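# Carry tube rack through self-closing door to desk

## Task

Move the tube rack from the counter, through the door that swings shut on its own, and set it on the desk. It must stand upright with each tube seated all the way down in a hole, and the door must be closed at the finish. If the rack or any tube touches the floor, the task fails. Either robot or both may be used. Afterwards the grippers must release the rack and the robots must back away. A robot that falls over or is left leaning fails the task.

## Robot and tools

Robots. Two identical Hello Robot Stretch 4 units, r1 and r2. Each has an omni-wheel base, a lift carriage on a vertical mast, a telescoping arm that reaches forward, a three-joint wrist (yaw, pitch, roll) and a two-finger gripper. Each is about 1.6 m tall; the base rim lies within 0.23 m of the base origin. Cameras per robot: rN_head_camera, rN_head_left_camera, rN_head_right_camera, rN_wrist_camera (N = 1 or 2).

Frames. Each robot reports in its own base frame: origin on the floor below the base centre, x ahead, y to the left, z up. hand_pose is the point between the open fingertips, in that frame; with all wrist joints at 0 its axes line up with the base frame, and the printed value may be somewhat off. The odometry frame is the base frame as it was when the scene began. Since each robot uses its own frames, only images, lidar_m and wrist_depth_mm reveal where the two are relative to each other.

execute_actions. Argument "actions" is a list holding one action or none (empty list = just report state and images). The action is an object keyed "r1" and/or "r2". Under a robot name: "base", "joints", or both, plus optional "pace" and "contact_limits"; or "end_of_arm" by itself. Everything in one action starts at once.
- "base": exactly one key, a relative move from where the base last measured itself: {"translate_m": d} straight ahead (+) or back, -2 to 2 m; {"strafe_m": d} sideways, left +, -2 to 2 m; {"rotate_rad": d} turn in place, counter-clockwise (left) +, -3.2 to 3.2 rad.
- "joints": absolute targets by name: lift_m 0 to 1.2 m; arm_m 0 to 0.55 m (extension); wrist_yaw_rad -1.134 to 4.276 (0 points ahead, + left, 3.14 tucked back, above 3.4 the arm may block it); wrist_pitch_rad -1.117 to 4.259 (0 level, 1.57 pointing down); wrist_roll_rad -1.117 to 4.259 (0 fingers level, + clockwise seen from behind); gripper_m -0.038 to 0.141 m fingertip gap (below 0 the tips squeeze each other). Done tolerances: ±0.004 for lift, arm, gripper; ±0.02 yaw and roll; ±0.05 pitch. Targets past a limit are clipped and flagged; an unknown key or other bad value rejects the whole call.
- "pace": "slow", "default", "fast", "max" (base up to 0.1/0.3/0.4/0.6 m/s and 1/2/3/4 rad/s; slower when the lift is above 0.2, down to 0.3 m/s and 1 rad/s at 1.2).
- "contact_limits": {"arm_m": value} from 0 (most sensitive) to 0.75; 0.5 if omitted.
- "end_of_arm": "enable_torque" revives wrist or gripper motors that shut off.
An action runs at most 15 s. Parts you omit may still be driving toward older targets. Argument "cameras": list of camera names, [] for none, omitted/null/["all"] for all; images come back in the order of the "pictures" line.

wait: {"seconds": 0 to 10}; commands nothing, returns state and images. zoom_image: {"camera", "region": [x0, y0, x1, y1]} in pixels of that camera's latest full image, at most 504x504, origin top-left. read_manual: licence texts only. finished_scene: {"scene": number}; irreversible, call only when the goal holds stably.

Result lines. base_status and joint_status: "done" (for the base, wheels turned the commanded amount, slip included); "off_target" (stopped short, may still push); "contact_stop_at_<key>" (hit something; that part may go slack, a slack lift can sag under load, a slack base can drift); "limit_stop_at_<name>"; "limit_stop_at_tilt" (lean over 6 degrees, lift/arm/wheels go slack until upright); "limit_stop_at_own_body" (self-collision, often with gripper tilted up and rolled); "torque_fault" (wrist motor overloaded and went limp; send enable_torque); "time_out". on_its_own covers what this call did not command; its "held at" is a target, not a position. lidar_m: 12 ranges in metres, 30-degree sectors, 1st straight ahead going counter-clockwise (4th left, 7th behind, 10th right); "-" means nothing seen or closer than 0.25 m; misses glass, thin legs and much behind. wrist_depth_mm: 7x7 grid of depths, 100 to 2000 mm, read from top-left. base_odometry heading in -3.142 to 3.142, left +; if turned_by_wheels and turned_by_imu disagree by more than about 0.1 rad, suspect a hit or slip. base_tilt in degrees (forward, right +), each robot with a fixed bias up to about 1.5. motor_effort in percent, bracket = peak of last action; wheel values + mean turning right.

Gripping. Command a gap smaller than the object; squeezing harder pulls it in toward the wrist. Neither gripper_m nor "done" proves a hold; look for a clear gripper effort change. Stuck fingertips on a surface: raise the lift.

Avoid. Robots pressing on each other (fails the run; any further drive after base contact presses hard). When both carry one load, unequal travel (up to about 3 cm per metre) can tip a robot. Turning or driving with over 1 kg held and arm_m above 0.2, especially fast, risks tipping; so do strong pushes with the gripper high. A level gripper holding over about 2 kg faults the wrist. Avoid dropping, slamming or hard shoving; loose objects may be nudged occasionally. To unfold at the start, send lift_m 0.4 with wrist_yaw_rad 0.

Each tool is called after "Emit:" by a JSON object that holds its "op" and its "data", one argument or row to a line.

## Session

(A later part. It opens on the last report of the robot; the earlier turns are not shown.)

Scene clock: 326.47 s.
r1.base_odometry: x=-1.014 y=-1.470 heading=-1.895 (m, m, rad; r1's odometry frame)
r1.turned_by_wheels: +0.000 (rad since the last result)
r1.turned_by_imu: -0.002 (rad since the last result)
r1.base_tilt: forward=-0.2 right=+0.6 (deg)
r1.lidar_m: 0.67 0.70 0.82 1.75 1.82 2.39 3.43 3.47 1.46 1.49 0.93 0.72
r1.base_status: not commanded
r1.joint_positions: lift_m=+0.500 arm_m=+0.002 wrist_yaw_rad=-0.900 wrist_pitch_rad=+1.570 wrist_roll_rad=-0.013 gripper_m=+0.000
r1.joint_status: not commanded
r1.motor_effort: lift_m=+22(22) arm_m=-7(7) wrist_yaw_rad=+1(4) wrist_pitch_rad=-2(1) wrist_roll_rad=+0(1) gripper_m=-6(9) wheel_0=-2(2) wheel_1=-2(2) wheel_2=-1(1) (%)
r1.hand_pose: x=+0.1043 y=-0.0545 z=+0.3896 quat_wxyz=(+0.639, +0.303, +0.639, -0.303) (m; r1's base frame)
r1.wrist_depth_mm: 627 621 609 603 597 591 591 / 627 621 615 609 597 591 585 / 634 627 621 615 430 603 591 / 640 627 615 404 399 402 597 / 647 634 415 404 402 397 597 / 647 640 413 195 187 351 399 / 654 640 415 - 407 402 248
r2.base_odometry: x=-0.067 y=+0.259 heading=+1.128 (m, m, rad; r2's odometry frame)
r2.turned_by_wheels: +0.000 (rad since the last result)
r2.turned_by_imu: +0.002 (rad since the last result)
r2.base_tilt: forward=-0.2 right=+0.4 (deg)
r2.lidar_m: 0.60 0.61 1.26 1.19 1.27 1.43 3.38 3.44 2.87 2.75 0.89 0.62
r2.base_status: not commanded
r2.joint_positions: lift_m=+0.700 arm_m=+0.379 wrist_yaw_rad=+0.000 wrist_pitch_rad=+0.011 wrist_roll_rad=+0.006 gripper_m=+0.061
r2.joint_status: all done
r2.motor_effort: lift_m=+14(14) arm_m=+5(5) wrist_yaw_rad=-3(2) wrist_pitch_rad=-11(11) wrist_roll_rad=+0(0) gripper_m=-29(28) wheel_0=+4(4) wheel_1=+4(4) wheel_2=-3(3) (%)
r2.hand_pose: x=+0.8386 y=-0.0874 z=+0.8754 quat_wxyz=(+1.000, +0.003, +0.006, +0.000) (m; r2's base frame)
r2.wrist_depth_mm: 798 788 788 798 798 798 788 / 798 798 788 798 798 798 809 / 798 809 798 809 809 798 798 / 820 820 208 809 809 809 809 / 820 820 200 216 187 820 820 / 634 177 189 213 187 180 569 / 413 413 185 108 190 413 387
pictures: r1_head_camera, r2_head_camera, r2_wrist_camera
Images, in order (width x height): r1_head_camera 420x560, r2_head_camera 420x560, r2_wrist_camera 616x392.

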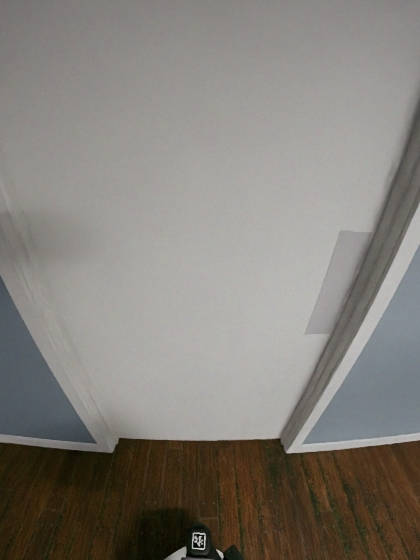

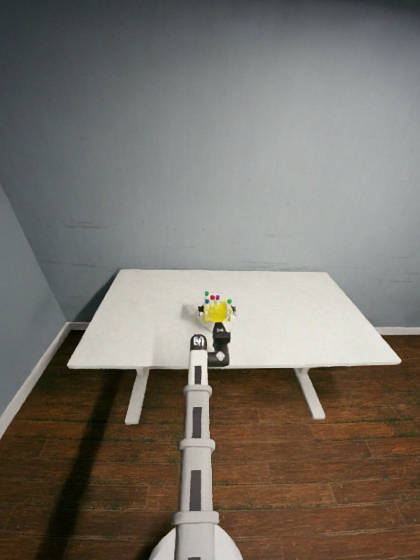

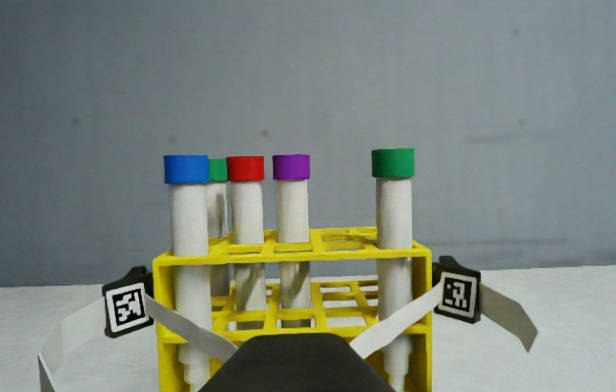

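Emit:
{"op": "execute_actions", "data": {
  "actions": [
    {"r2":{"joints":{"lift_m":0.64},"pace":"slow"}}
  ],
  "cameras": ["r2_head_camera","r2_wrist_camera"]
}}

Scene clock: 329.37 s.
r1.base_odometry: x=-1.014 y=-1.470 heading=-1.895 (m, m, rad; r1's odometry frame)
r1.turned_by_wheels: +0.000 (rad since the last result)
r1.turned_by_imu: -0.001 (rad since the last result)
r1.base_tilt: forward=-0.2 right=+0.7 (deg)
r1.lidar_m: 0.67 0.71 0.83 1.76 1.82 2.40 3.41 3.47 1.46 1.50 0.92 0.72
r1.base_status: not commanded
r1.joint_positions: lift_m=+0.500 arm_m=+0.002 wrist_yaw_rad=-0.900 wrist_pitch_rad=+1.570 wrist_roll_rad=-0.013 gripper_m=+0.000
r1.joint_status: not commanded
r1.motor_effort: lift_m=+22(22) arm_m=-8(7) wrist_yaw_rad=+4(1) wrist_pitch_rad=+0(1) wrist_roll_rad=-1(0) gripper_m=-5(7) wheel_0=-2(2) wheel_1=-2(2) wheel_2=-1(1) (%)
r1.hand_pose: x=+0.1043 y=-0.0545 z=+0.3896 quat_wxyz=(+0.639, +0.303, +0.639, -0.303) (m; r1's base frame)
r1.wrist_depth_mm: 621 615 615 603 597 597 580 / 627 627 615 603 603 591 591 / 627 627 615 609 430 591 591 / 640 627 621 402 399 402 597 / 640 634 421 404 399 397 603 / 640 634 415 195 187 353 397 / 647 647 415 - 404 402 248
r2.base_odometry: x=-0.067 y=+0.259 heading=+1.128 (m, m, rad; r2's odometry frame)
r2.turned_by_wheels: +0.000 (rad since the last result)
r2.turned_by_imu: +0.001 (rad since the last result)
r2.base_tilt: forward=-0.2 right=+0.3 (deg)
r2.lidar_m: 0.61 0.63 1.25 1.20 1.26 1.45 3.38 3.45 2.86 2.74 0.89 0.63
r2.base_status: not commanded
r2.joint_positions: lift_m=+0.640 arm_m=+0.379 wrist_yaw_rad=+0.000 wrist_pitch_rad=+0.011 wrist_roll_rad=+0.006 gripper_m=+0.061
r2.joint_status: all done
r2.motor_effort: lift_m=+14(14) arm_m=+4(4) wrist_yaw_rad=-4(2) wrist_pitch_rad=-11(12) wrist_roll_rad=+0(0) gripper_m=-28(28) wheel_0=+4(4) wheel_1=+4(3) wheel_2=-3(3) (%)
r2.hand_pose: x=+0.8386 y=-0.0874 z=+0.8154 quat_wxyz=(+1.000, +0.003, +0.006, +0.000) (m; r2's base frame)
r2.wrist_depth_mm: 809 798 788 788 788 788 788 / 798 798 798 798 798 809 798 / 809 809 809 809 809 798 798 / 809 809 208 809 798 809 809 / 820 809 200 216 187 683 668 / 455 177 189 213 187 180 407 / 298 297 185 107 191 296 290
pictures: r2_head_camera, r2_wrist_camera
Images, in order (width x height): r2_head_camera 420x560, r2_wrist_camera 616x392.

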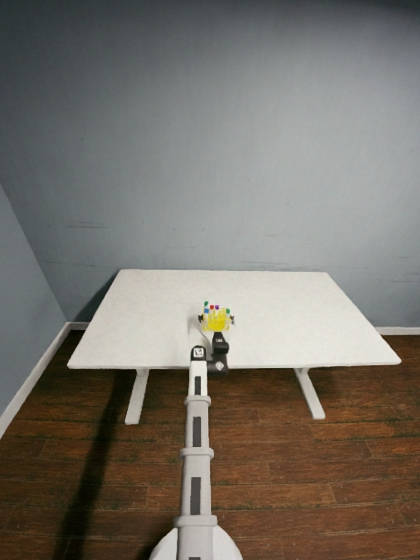

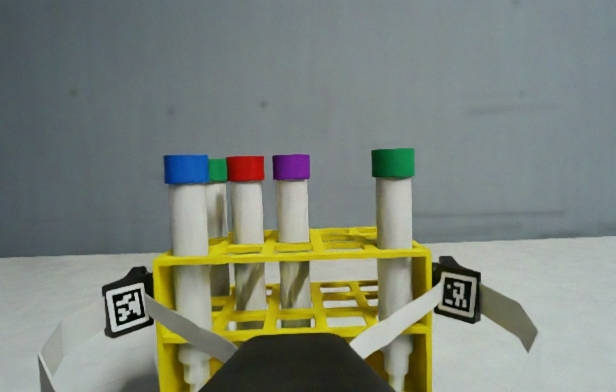

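Emit:
{"op": "execute_actions", "data": {
  "actions": [
    {"r2":{"joints":{"lift_m":0.61},"pace":"slow"}}
  ],
  "cameras": ["r2_wrist_camera"]
}}

Scene clock: 331.90 s.
r1.base_odometry: x=-1.014 y=-1.470 heading=-1.895 (m, m, rad; r1's odometry frame)
r1.turned_by_wheels: +0.000 (rad since the last result)
r1.turned_by_imu: -0.001 (rad since the last result)
r1.base_tilt: forward=-0.2 right=+0.6 (deg)
r1.lidar_m: 0.67 0.70 0.82 1.76 1.81 2.39 3.42 3.46 1.45 1.49 0.95 0.72
r1.base_status: not commanded
r1.joint_positions: lift_m=+0.500 arm_m=+0.002 wrist_yaw_rad=-0.900 wrist_pitch_rad=+1.570 wrist_roll_rad=-0.013 gripper_m=+0.000
r1.joint_status: not commanded
r1.motor_effort: lift_m=+22(22) arm_m=-8(8) wrist_yaw_rad=+3(2) wrist_pitch_rad=-3(0) wrist_roll_rad=+0(1) gripper_m=-7(5) wheel_0=-2(2) wheel_1=-2(2) wheel_2=-2(1) (%)
r1.hand_pose: x=+0.1043 y=-0.0545 z=+0.3896 quat_wxyz=(+0.639, +0.303, +0.639, -0.303) (m; r1's base frame)
r1.wrist_depth_mm: 615 615 609 597 597 585 580 / 627 627 615 609 603 591 591 / 634 627 615 609 430 603 591 / 634 634 627 404 402 402 597 / 640 627 418 404 399 397 597 / 640 634 413 195 187 349 397 / 647 647 415 - 404 399 248
r2.base_odometry: x=-0.067 y=+0.259 heading=+1.128 (m, m, rad; r2's odometry frame)
r2.turned_by_wheels: +0.000 (rad since the last result)
r2.turned_by_imu: +0.001 (rad since the last result)
r2.base_tilt: forward=-0.1 right=+0.3 (deg)
r2.lidar_m: 0.60 0.60 1.28 1.19 1.27 1.47 3.37 3.46 2.87 2.75 0.88 0.63
r2.base_status: not commanded
r2.joint_positions: lift_m=+0.610 arm_m=+0.379 wrist_yaw_rad=+0.000 wrist_pitch_rad=+0.011 wrist_roll_rad=+0.006 gripper_m=+0.061
r2.joint_status: all done
r2.motor_effort: lift_m=+14(13) arm_m=+5(4) wrist_yaw_rad=-2(1) wrist_pitch_rad=-11(11) wrist_roll_rad=+0(0) gripper_m=-29(27) wheel_0=+4(4) wheel_1=+3(4) wheel_2=-3(3) (%)
r2.hand_pose: x=+0.8386 y=-0.0874 z=+0.7854 quat_wxyz=(+1.000, +0.003, +0.006, +0.000) (m; r2's base frame)
r2.wrist_depth_mm: 788 788 798 798 788 788 788 / 809 798 798 798 798 798 798 / 809 798 809 809 809 809 809 / 809 809 208 809 809 820 820 / 647 627 200 215 187 549 535 / 366 177 189 213 187 181 325 / 238 238 185 107 190 237 222
pictures: r2_wrist_camera
Images, in order (width x height): r2_wrist_camera 616x392.

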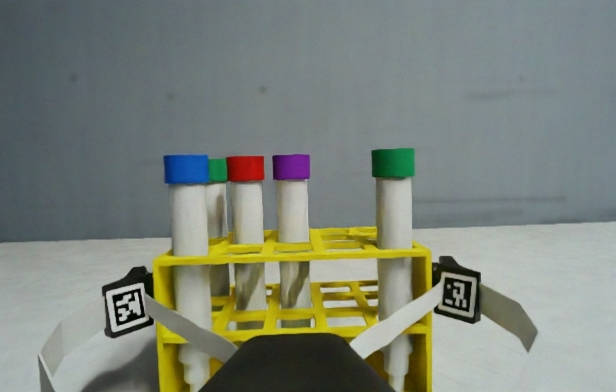

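Emit:
{"op": "execute_actions", "data": {
  "actions": [
    {"r2":{"joints":{"lift_m":0.603},"pace":"slow"}}
  ],
  "cameras": ["r2_wrist_camera"]
}}

Scene clock: 338.50 s.
r1.base_odometry: x=-1.014 y=-1.470 heading=-1.895 (m, m, rad; r1's odometry frame)
r1.turned_by_wheels: +0.000 (rad since the last result)
r1.turned_by_imu: -0.001 (rad since the last result)
r1.base_tilt: forward=-0.2 right=+0.7 (deg)
r1.lidar_m: 0.66 0.68 0.83 1.76 1.81 2.39 3.41 3.48 1.46 1.50 0.92 0.73
r1.base_status: not commanded
r1.joint_positions: lift_m=+0.500 arm_m=+0.002 wrist_yaw_rad=-0.900 wrist_pitch_rad=+1.570 wrist_roll_rad=-0.013 gripper_m=+0.000
r1.joint_status: not commanded
r1.motor_effort: lift_m=+22(22) arm_m=-7(8) wrist_yaw_rad=+2(5) wrist_pitch_rad=-1(0) wrist_roll_rad=+0(2) gripper_m=-6(7) wheel_0=-2(2) wheel_1=-2(2) wheel_2=-1(1) (%)
r1.hand_pose: x=+0.1043 y=-0.0545 z=+0.3896 quat_wxyz=(+0.639, +0.303, +0.639, -0.303) (m; r1's base frame)
r1.wrist_depth_mm: 621 621 615 603 597 597 580 / 627 615 615 609 603 585 591 / 627 627 615 615 433 597 591 / 640 627 621 404 399 402 591 / 640 640 421 402 399 399 603 / 654 640 413 195 187 351 397 / 647 640 418 - 404 402 248
r2.base_odometry: x=-0.067 y=+0.259 heading=+1.128 (m, m, rad; r2's odometry frame)
r2.turned_by_wheels: +0.000 (rad since the last result)
r2.turned_by_imu: +0.001 (rad since the last result)
r2.base_tilt: forward=-0.3 right=+0.4 (deg)
r2.lidar_m: 0.60 0.63 1.27 1.21 1.24 1.43 3.36 3.44 2.86 2.75 0.90 0.63
r2.base_status: not commanded
r2.joint_positions: lift_m=+0.603 arm_m=+0.379 wrist_yaw_rad=+0.000 wrist_pitch_rad=+0.011 wrist_roll_rad=+0.006 gripper_m=+0.061
r2.joint_status: all done
r2.motor_effort: lift_m=+14(15) arm_m=+4(4) wrist_yaw_rad=+0(2) wrist_pitch_rad=-11(11) wrist_roll_rad=+0(0) gripper_m=-26(28) wheel_0=+4(4) wheel_1=+4(4) wheel_2=-3(2) (%)
r2.hand_pose: x=+0.8386 y=-0.0874 z=+0.7784 quat_wxyz=(+1.000, +0.003, +0.006, +0.000) (m; r2's base frame)
r2.wrist_depth_mm: 788 798 788 788 788 798 788 / 788 809 798 798 798 798 798 / 809 798 798 809 809 809 809 / 809 809 208 809 809 820 820 / 615 591 190 216 187 517 504 / 343 177 189 213 187 180 307 / 224 224 185 107 190 224 209
pictures: r2_wrist_camera
Images, in order (width x height): r2_wrist_camera 616x392.

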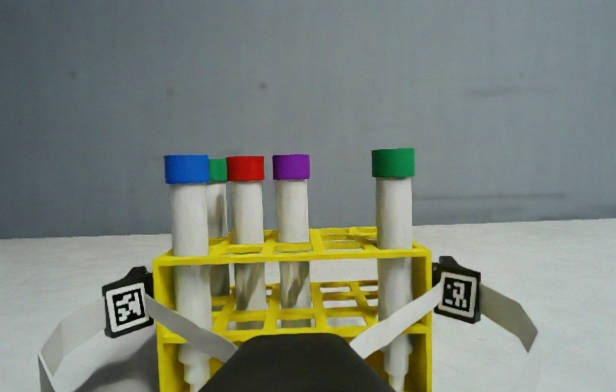

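Emit:
{"op": "execute_actions", "data": {
  "actions": [
    {"r2":{"joints":{"lift_m":0.596},"pace":"slow"}}
  ],
  "cameras": ["r2_wrist_camera"]
}}

Scene clock: 340.07 s.
r1.base_odometry: x=-1.014 y=-1.470 heading=-1.895 (m, m, rad; r1's odometry frame)
r1.turned_by_wheels: +0.000 (rad since the last result)
r1.turned_by_imu: -0.001 (rad since the last result)
r1.base_tilt: forward=-0.1 right=+0.6 (deg)
r1.lidar_m: 0.67 0.71 0.80 1.75 1.81 2.38 3.41 3.46 1.44 1.50 0.94 0.73
r1.base_status: not commanded
r1.joint_positions: lift_m=+0.500 arm_m=+0.002 wrist_yaw_rad=-0.900 wrist_pitch_rad=+1.570 wrist_roll_rad=-0.013 gripper_m=+0.000
r1.joint_status: not commanded
r1.motor_effort: lift_m=+22(22) arm_m=-7(7) wrist_yaw_rad=+0(3) wrist_pitch_rad=-1(1) wrist_roll_rad=+1(1) gripper_m=-4(5) wheel_0=-2(2) wheel_1=-2(2) wheel_2=-1(1) (%)
r1.hand_pose: x=+0.1043 y=-0.0545 z=+0.3896 quat_wxyz=(+0.639, +0.303, +0.639, -0.303) (m; r1's base frame)
r1.wrist_depth_mm: 621 615 609 609 597 591 585 / 627 621 609 603 603 591 591 / 634 621 615 609 430 597 597 / 634 627 615 404 399 399 591 / 640 634 415 399 402 397 609 / 640 640 410 195 187 351 397 / 647 647 415 - 407 402 247
r2.base_odometry: x=-0.067 y=+0.259 heading=+1.128 (m, m, rad; r2's odometry frame)
r2.turned_by_wheels: +0.000 (rad since the last result)
r2.turned_by_imu: +0.001 (rad since the last result)
r2.base_tilt: forward=-0.3 right=+0.3 (deg)
r2.lidar_m: 0.61 0.65 1.26 1.20 1.27 1.44 3.37 3.45 2.84 2.76 0.90 0.63
r2.base_status: not commanded
r2.joint_positions: lift_m=+0.597 arm_m=+0.379 wrist_yaw_rad=+0.000 wrist_pitch_rad=+0.003 wrist_roll_rad=+0.006 gripper_m=+0.061
r2.joint_status: all done
r2.motor_effort: lift_m=+11(13) arm_m=+4(5) wrist_yaw_rad=-1(1) wrist_pitch_rad=+13(14) wrist_roll_rad=-1(1) gripper_m=-27(30) wheel_0=+4(4) wheel_1=+4(4) wheel_2=-3(3) (%)
r2.hand_pose: x=+0.8386 y=-0.0875 z=+0.7740 quat_wxyz=(+1.000, +0.003, +0.001, +0.000) (m; r2's base frame)
r2.wrist_depth_mm: 809 798 798 798 788 798 798 / 809 798 798 809 798 798 798 / 809 809 809 820 820 809 798 / 820 809 209 820 809 820 809 / 640 615 209 213 187 535 521 / 345 176 189 212 187 181 309 / 222 222 185 107 191 223 207
pictures: r2_wrist_camera
Images, in order (width x height): r2_wrist_camera 616x392.

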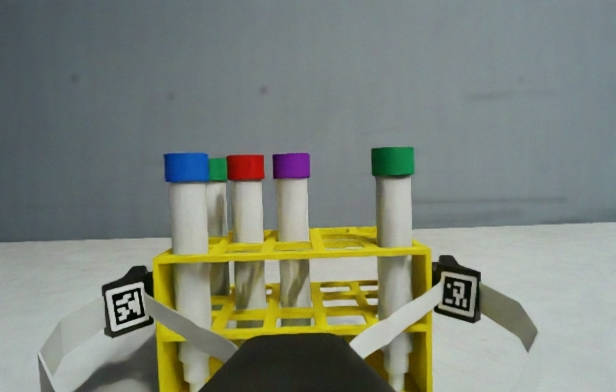

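Resting. Release.

Emit:
{"op": "execute_actions", "data": {
  "actions": [
    {"r2":{"joints":{"lift_m":0.601,"gripper_m":0.141},"pace":"slow"}}
  ],
  "cameras": []
}}

Emit:
{"op": "execute_actions", "data": {
  "actions": [
    {"r2":{"joints":{"arm_m":0.27}}}
  ],
  "cameras": ["r2_wrist_camera","r2_head_camera"]
}}

Scene clock: 345.03 s.
r1.base_odometry: x=-1.014 y=-1.470 heading=-1.895 (m, m, rad; r1's odometry frame)
r1.turned_by_wheels: +0.000 (rad since the last result)
r1.turned_by_imu: -0.002 (rad since the last result)
r1.base_tilt: forward=-0.2 right=+0.7 (deg)
r1.lidar_m: 0.68 0.68 0.82 1.76 1.83 2.39 3.41 3.48 1.45 1.49 0.94 0.73
r1.base_status: not commanded
r1.joint_positions: lift_m=+0.500 arm_m=+0.002 wrist_yaw_rad=-0.900 wrist_pitch_rad=+1.570 wrist_roll_rad=-0.013 gripper_m=+0.000
r1.joint_status: not commanded
r1.motor_effort: lift_m=+22(22) arm_m=-7(8) wrist_yaw_rad=+3(2) wrist_pitch_rad=-2(3) wrist_roll_rad=+1(1) gripper_m=-3(6) wheel_0=-2(2) wheel_1=-2(2) wheel_2=-1(1) (%)
r1.hand_pose: x=+0.1043 y=-0.0545 z=+0.3896 quat_wxyz=(+0.639, +0.303, +0.639, -0.303) (m; r1's base frame)
r1.wrist_depth_mm: 627 615 615 609 603 585 585 / 634 621 621 615 603 597 585 / 634 627 621 609 430 597 591 / 640 627 627 402 397 402 591 / 640 634 421 404 404 397 597 / 647 634 410 195 187 353 397 / 654 647 415 - 407 402 247
r2.base_odometry: x=-0.067 y=+0.259 heading=+1.128 (m, m, rad; r2's odometry frame)
r2.turned_by_wheels: +0.000 (rad since the last result)
r2.turned_by_imu: +0.002 (rad since the last result)
r2.base_tilt: forward=-0.2 right=+0.3 (deg)
r2.lidar_m: 0.61 0.63 1.24 1.20 1.27 1.45 3.38 3.42 2.85 2.75 0.89 0.62
r2.base_status: not commanded
r2.joint_positions: lift_m=+0.601 arm_m=+0.379 wrist_yaw_rad=+0.000 wrist_pitch_rad=+0.009 wrist_roll_rad=+0.006 gripper_m=+0.141
r2.joint_status: all done
r2.motor_effort: lift_m=+22(23) arm_m=+4(4) wrist_yaw_rad=-2(1) wrist_pitch_rad=-6(13) wrist_roll_rad=-1(0) gripper_m=+2(29) wheel_0=+4(4) wheel_1=+4(3) wheel_2=-3(3) (%)
r2.hand_pose: x=+0.8386 y=-0.0875 z=+0.7762 quat_wxyz=(+1.000, +0.003, +0.005, +0.000) (m; r2's base frame)
r2.wrist_depth_mm: 788 788 798 798 788 788 798 / 798 798 798 798 798 798 798 / 809 798 798 809 798 798 809 / 820 820 229 809 809 809 820 / 609 591 220 248 211 508 504 / 340 210 198 228 208 283 303 / 236 221 207 107 213 220 217
pictures: none
No camera images: the call's "cameras" was empty. Leave "cameras" out to get every camera's image.

Scene clock: 346.37 s.
r1.base_odometry: x=-1.014 y=-1.470 heading=-1.895 (m, m, rad; r1's odometry frame)
r1.turned_by_wheels: +0.000 (rad since the last result)
r1.turned_by_imu: -0.001 (rad since the last result)
r1.base_tilt: forward=-0.2 right=+0.6 (deg)
r1.lidar_m: 0.67 0.71 0.81 1.75 1.81 2.38 3.41 3.47 1.46 1.50 0.94 0.72
r1.base_status: not commanded
r1.joint_positions: lift_m=+0.500 arm_m=+0.002 wrist_yaw_rad=-0.900 wrist_pitch_rad=+1.570 wrist_roll_rad=-0.013 gripper_m=+0.000
r1.joint_status: not commanded
r1.motor_effort: lift_m=+22(22) arm_m=-8(8) wrist_yaw_rad=+3(4) wrist_pitch_rad=-1(1) wrist_roll_rad=+1(1) gripper_m=-5(6) wheel_0=-2(2) wheel_1=-2(2) wheel_2=-1(2) (%)
r1.hand_pose: x=+0.1043 y=-0.0545 z=+0.3896 quat_wxyz=(+0.639, +0.303, +0.639, -0.303) (m; r1's base frame)
r1.wrist_depth_mm: 615 615 609 603 597 591 580 / 627 621 615 609 603 591 585 / 634 627 621 609 433 597 597 / 640 627 621 404 402 402 597 / 640 634 421 404 404 397 603 / 647 640 413 195 187 351 397 / 647 647 415 - 404 402 248
r2.base_odometry: x=-0.067 y=+0.259 heading=+1.128 (m, m, rad; r2's odometry frame)
r2.turned_by_wheels: +0.000 (rad since the last result)
r2.turned_by_imu: +0.001 (rad since the last result)
r2.base_tilt: forward=-0.2 right=+0.4 (deg)
r2.lidar_m: 0.61 0.63 1.25 1.19 1.28 1.45 3.36 3.46 2.86 2.74 0.88 0.64
r2.base_status: not commanded
r2.joint_positions: lift_m=+0.601 arm_m=+0.271 wrist_yaw_rad=+0.000 wrist_pitch_rad=+0.010 wrist_roll_rad=+0.006 gripper_m=+0.141
r2.joint_status: all done
r2.motor_effort: lift_m=+22(22) arm_m=-4(5) wrist_yaw_rad=-1(2) wrist_pitch_rad=-7(7) wrist_roll_rad=+0(1) gripper_m=+2(1) wheel_0=+4(4) wheel_1=+3(3) wheel_2=-3(3) (%)
r2.hand_pose: x=+0.7301 y=-0.0874 z=+0.7761 quat_wxyz=(+1.000, +0.003, +0.005, +0.000) (m; r2's base frame)
r2.wrist_depth_mm: 904 891 891 891 904 904 891 / 904 904 904 904 904 917 904 / 917 917 917 917 904 917 917 / 917 917 917 917 917 931 917 / 609 585 442 357 421 508 504 / 340 211 282 298 273 283 304 / 235 221 232 107 226 220 218
pictures: r2_head_camera, r2_wrist_camera
Images, in order (width x height): r2_head_camera 420x560, r2_wrist_camera 616x392.

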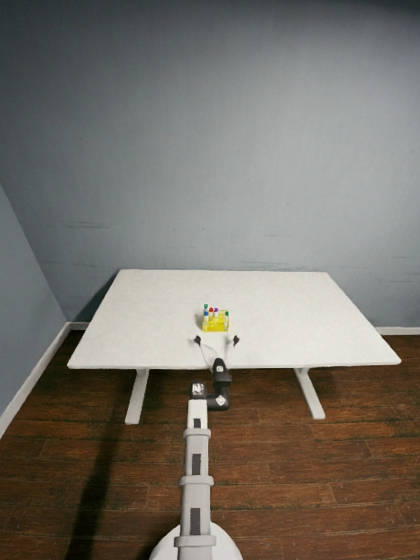

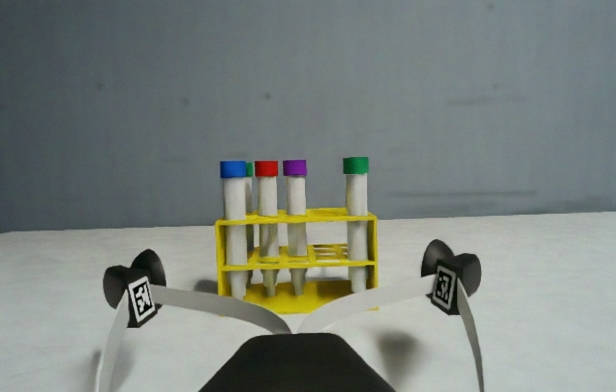

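Emit:
{"op": "zoom_image", "data": {
  "camera": "r2_wrist_camera",
  "region": [200,140,400,320]
}}

Region (200, 140, 400, 320) of r2_wrist_camera's 616x392 image, scaled by 2.520; it fills the top 454 rows of this view, and the rest is white.

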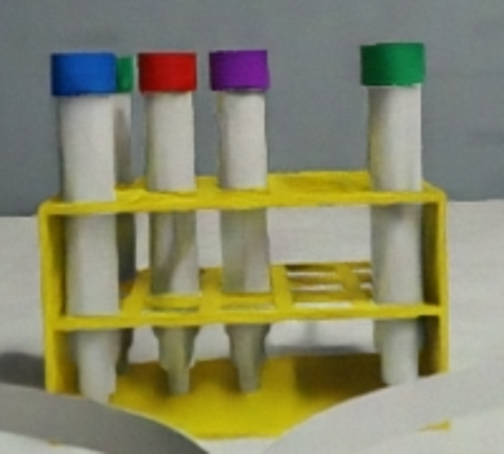

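Emit:
{"op": "execute_actions", "data": {
  "actions": [
    {"r2":{"base":{"translate_m":-0.25},"joints":{"arm_m":0.0},"pace":"fast"}}
  ],
  "cameras": ["r2_head_camera"]
}}

Emit:
{"op": "finished_scene", "data": {
  "scene": 1
}}

Scene clock: 352.10 s.
r1.base_odometry: x=-1.014 y=-1.470 heading=-1.895 (m, m, rad; r1's odometry frame)
r1.turned_by_wheels: +0.000 (rad since the last result)
r1.turned_by_imu: -0.002 (rad since the last result)
r1.base_tilt: forward=-0.1 right=+0.7 (deg)
r1.lidar_m: 0.68 0.68 0.81 1.76 1.83 2.39 3.41 3.47 1.23 1.33 0.93 0.71
r1.base_status: not commanded
r1.joint_positions: lift_m=+0.500 arm_m=+0.002 wrist_yaw_rad=-0.900 wrist_pitch_rad=+1.570 wrist_roll_rad=-0.013 gripper_m=+0.000
r1.joint_status: not commanded
r1.motor_effort: lift_m=+22(22) arm_m=-8(7) wrist_yaw_rad=+3(5) wrist_pitch_rad=-2(2) wrist_roll_rad=+1(0) gripper_m=-6(7) wheel_0=-2(2) wheel_1=-3(2) wheel_2=-1(1) (%)
r1.hand_pose: x=+0.1043 y=-0.0545 z=+0.3896 quat_wxyz=(+0.639, +0.303, +0.639, -0.303) (m; r1's base frame)
r1.wrist_depth_mm: 627 615 615 591 597 591 585 / 634 621 615 609 609 591 591 / 634 621 615 603 433 591 591 / 634 627 621 402 399 399 597 / 640 634 421 404 402 399 597 / 640 640 410 195 187 353 397 / 654 647 415 - 404 399 249
r2.base_odometry: x=-0.174 y=+0.033 heading=+1.128 (m, m, rad; r2's odometry frame)
r2.turned_by_wheels: +0.000 (rad since the last result)
r2.turned_by_imu: +0.003 (rad since the last result)
r2.base_tilt: forward=-0.3 right=+0.5 (deg)
r2.lidar_m: 0.86 0.90 1.25 1.20 1.29 1.21 3.10 3.19 2.87 2.76 1.23 0.89
r2.base_status: done
r2.joint_positions: lift_m=+0.601 arm_m=+0.001 wrist_yaw_rad=+0.000 wrist_pitch_rad=+0.010 wrist_roll_rad=+0.006 gripper_m=+0.141
r2.joint_status: all done
r2.motor_effort: lift_m=+22(22) arm_m=-4(6) wrist_yaw_rad=+1(3) wrist_pitch_rad=-7(8) wrist_roll_rad=+0(1) gripper_m=+2(0) wheel_0=-2(6) wheel_1=-1(8) wheel_2=-1(11) (%)
r2.hand_pose: x=+0.4601 y=-0.0875 z=+0.7761 quat_wxyz=(+1.000, +0.003, +0.005, +0.000) (m; r2's base frame)
r2.wrist_depth_mm: 1366 1397 1430 1397 1397 1366 1397 / 1397 1397 1397 1397 1397 1397 1397 / 1397 1430 1397 1430 1397 1430 1397 / 1430 1430 1397 1255 1430 1430 1397 / 732 634 820 778 732 715 1008 / 1430 211 1464 1464 1464 1464 1255 / 1464 1464 1464 107 1430 1464 1255
pictures: r2_head_camera
Images, in order (width x height): r2_head_camera 420x560.

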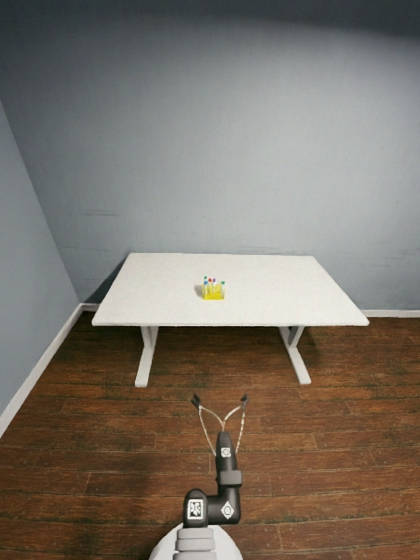

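The scene is finished: the task was done.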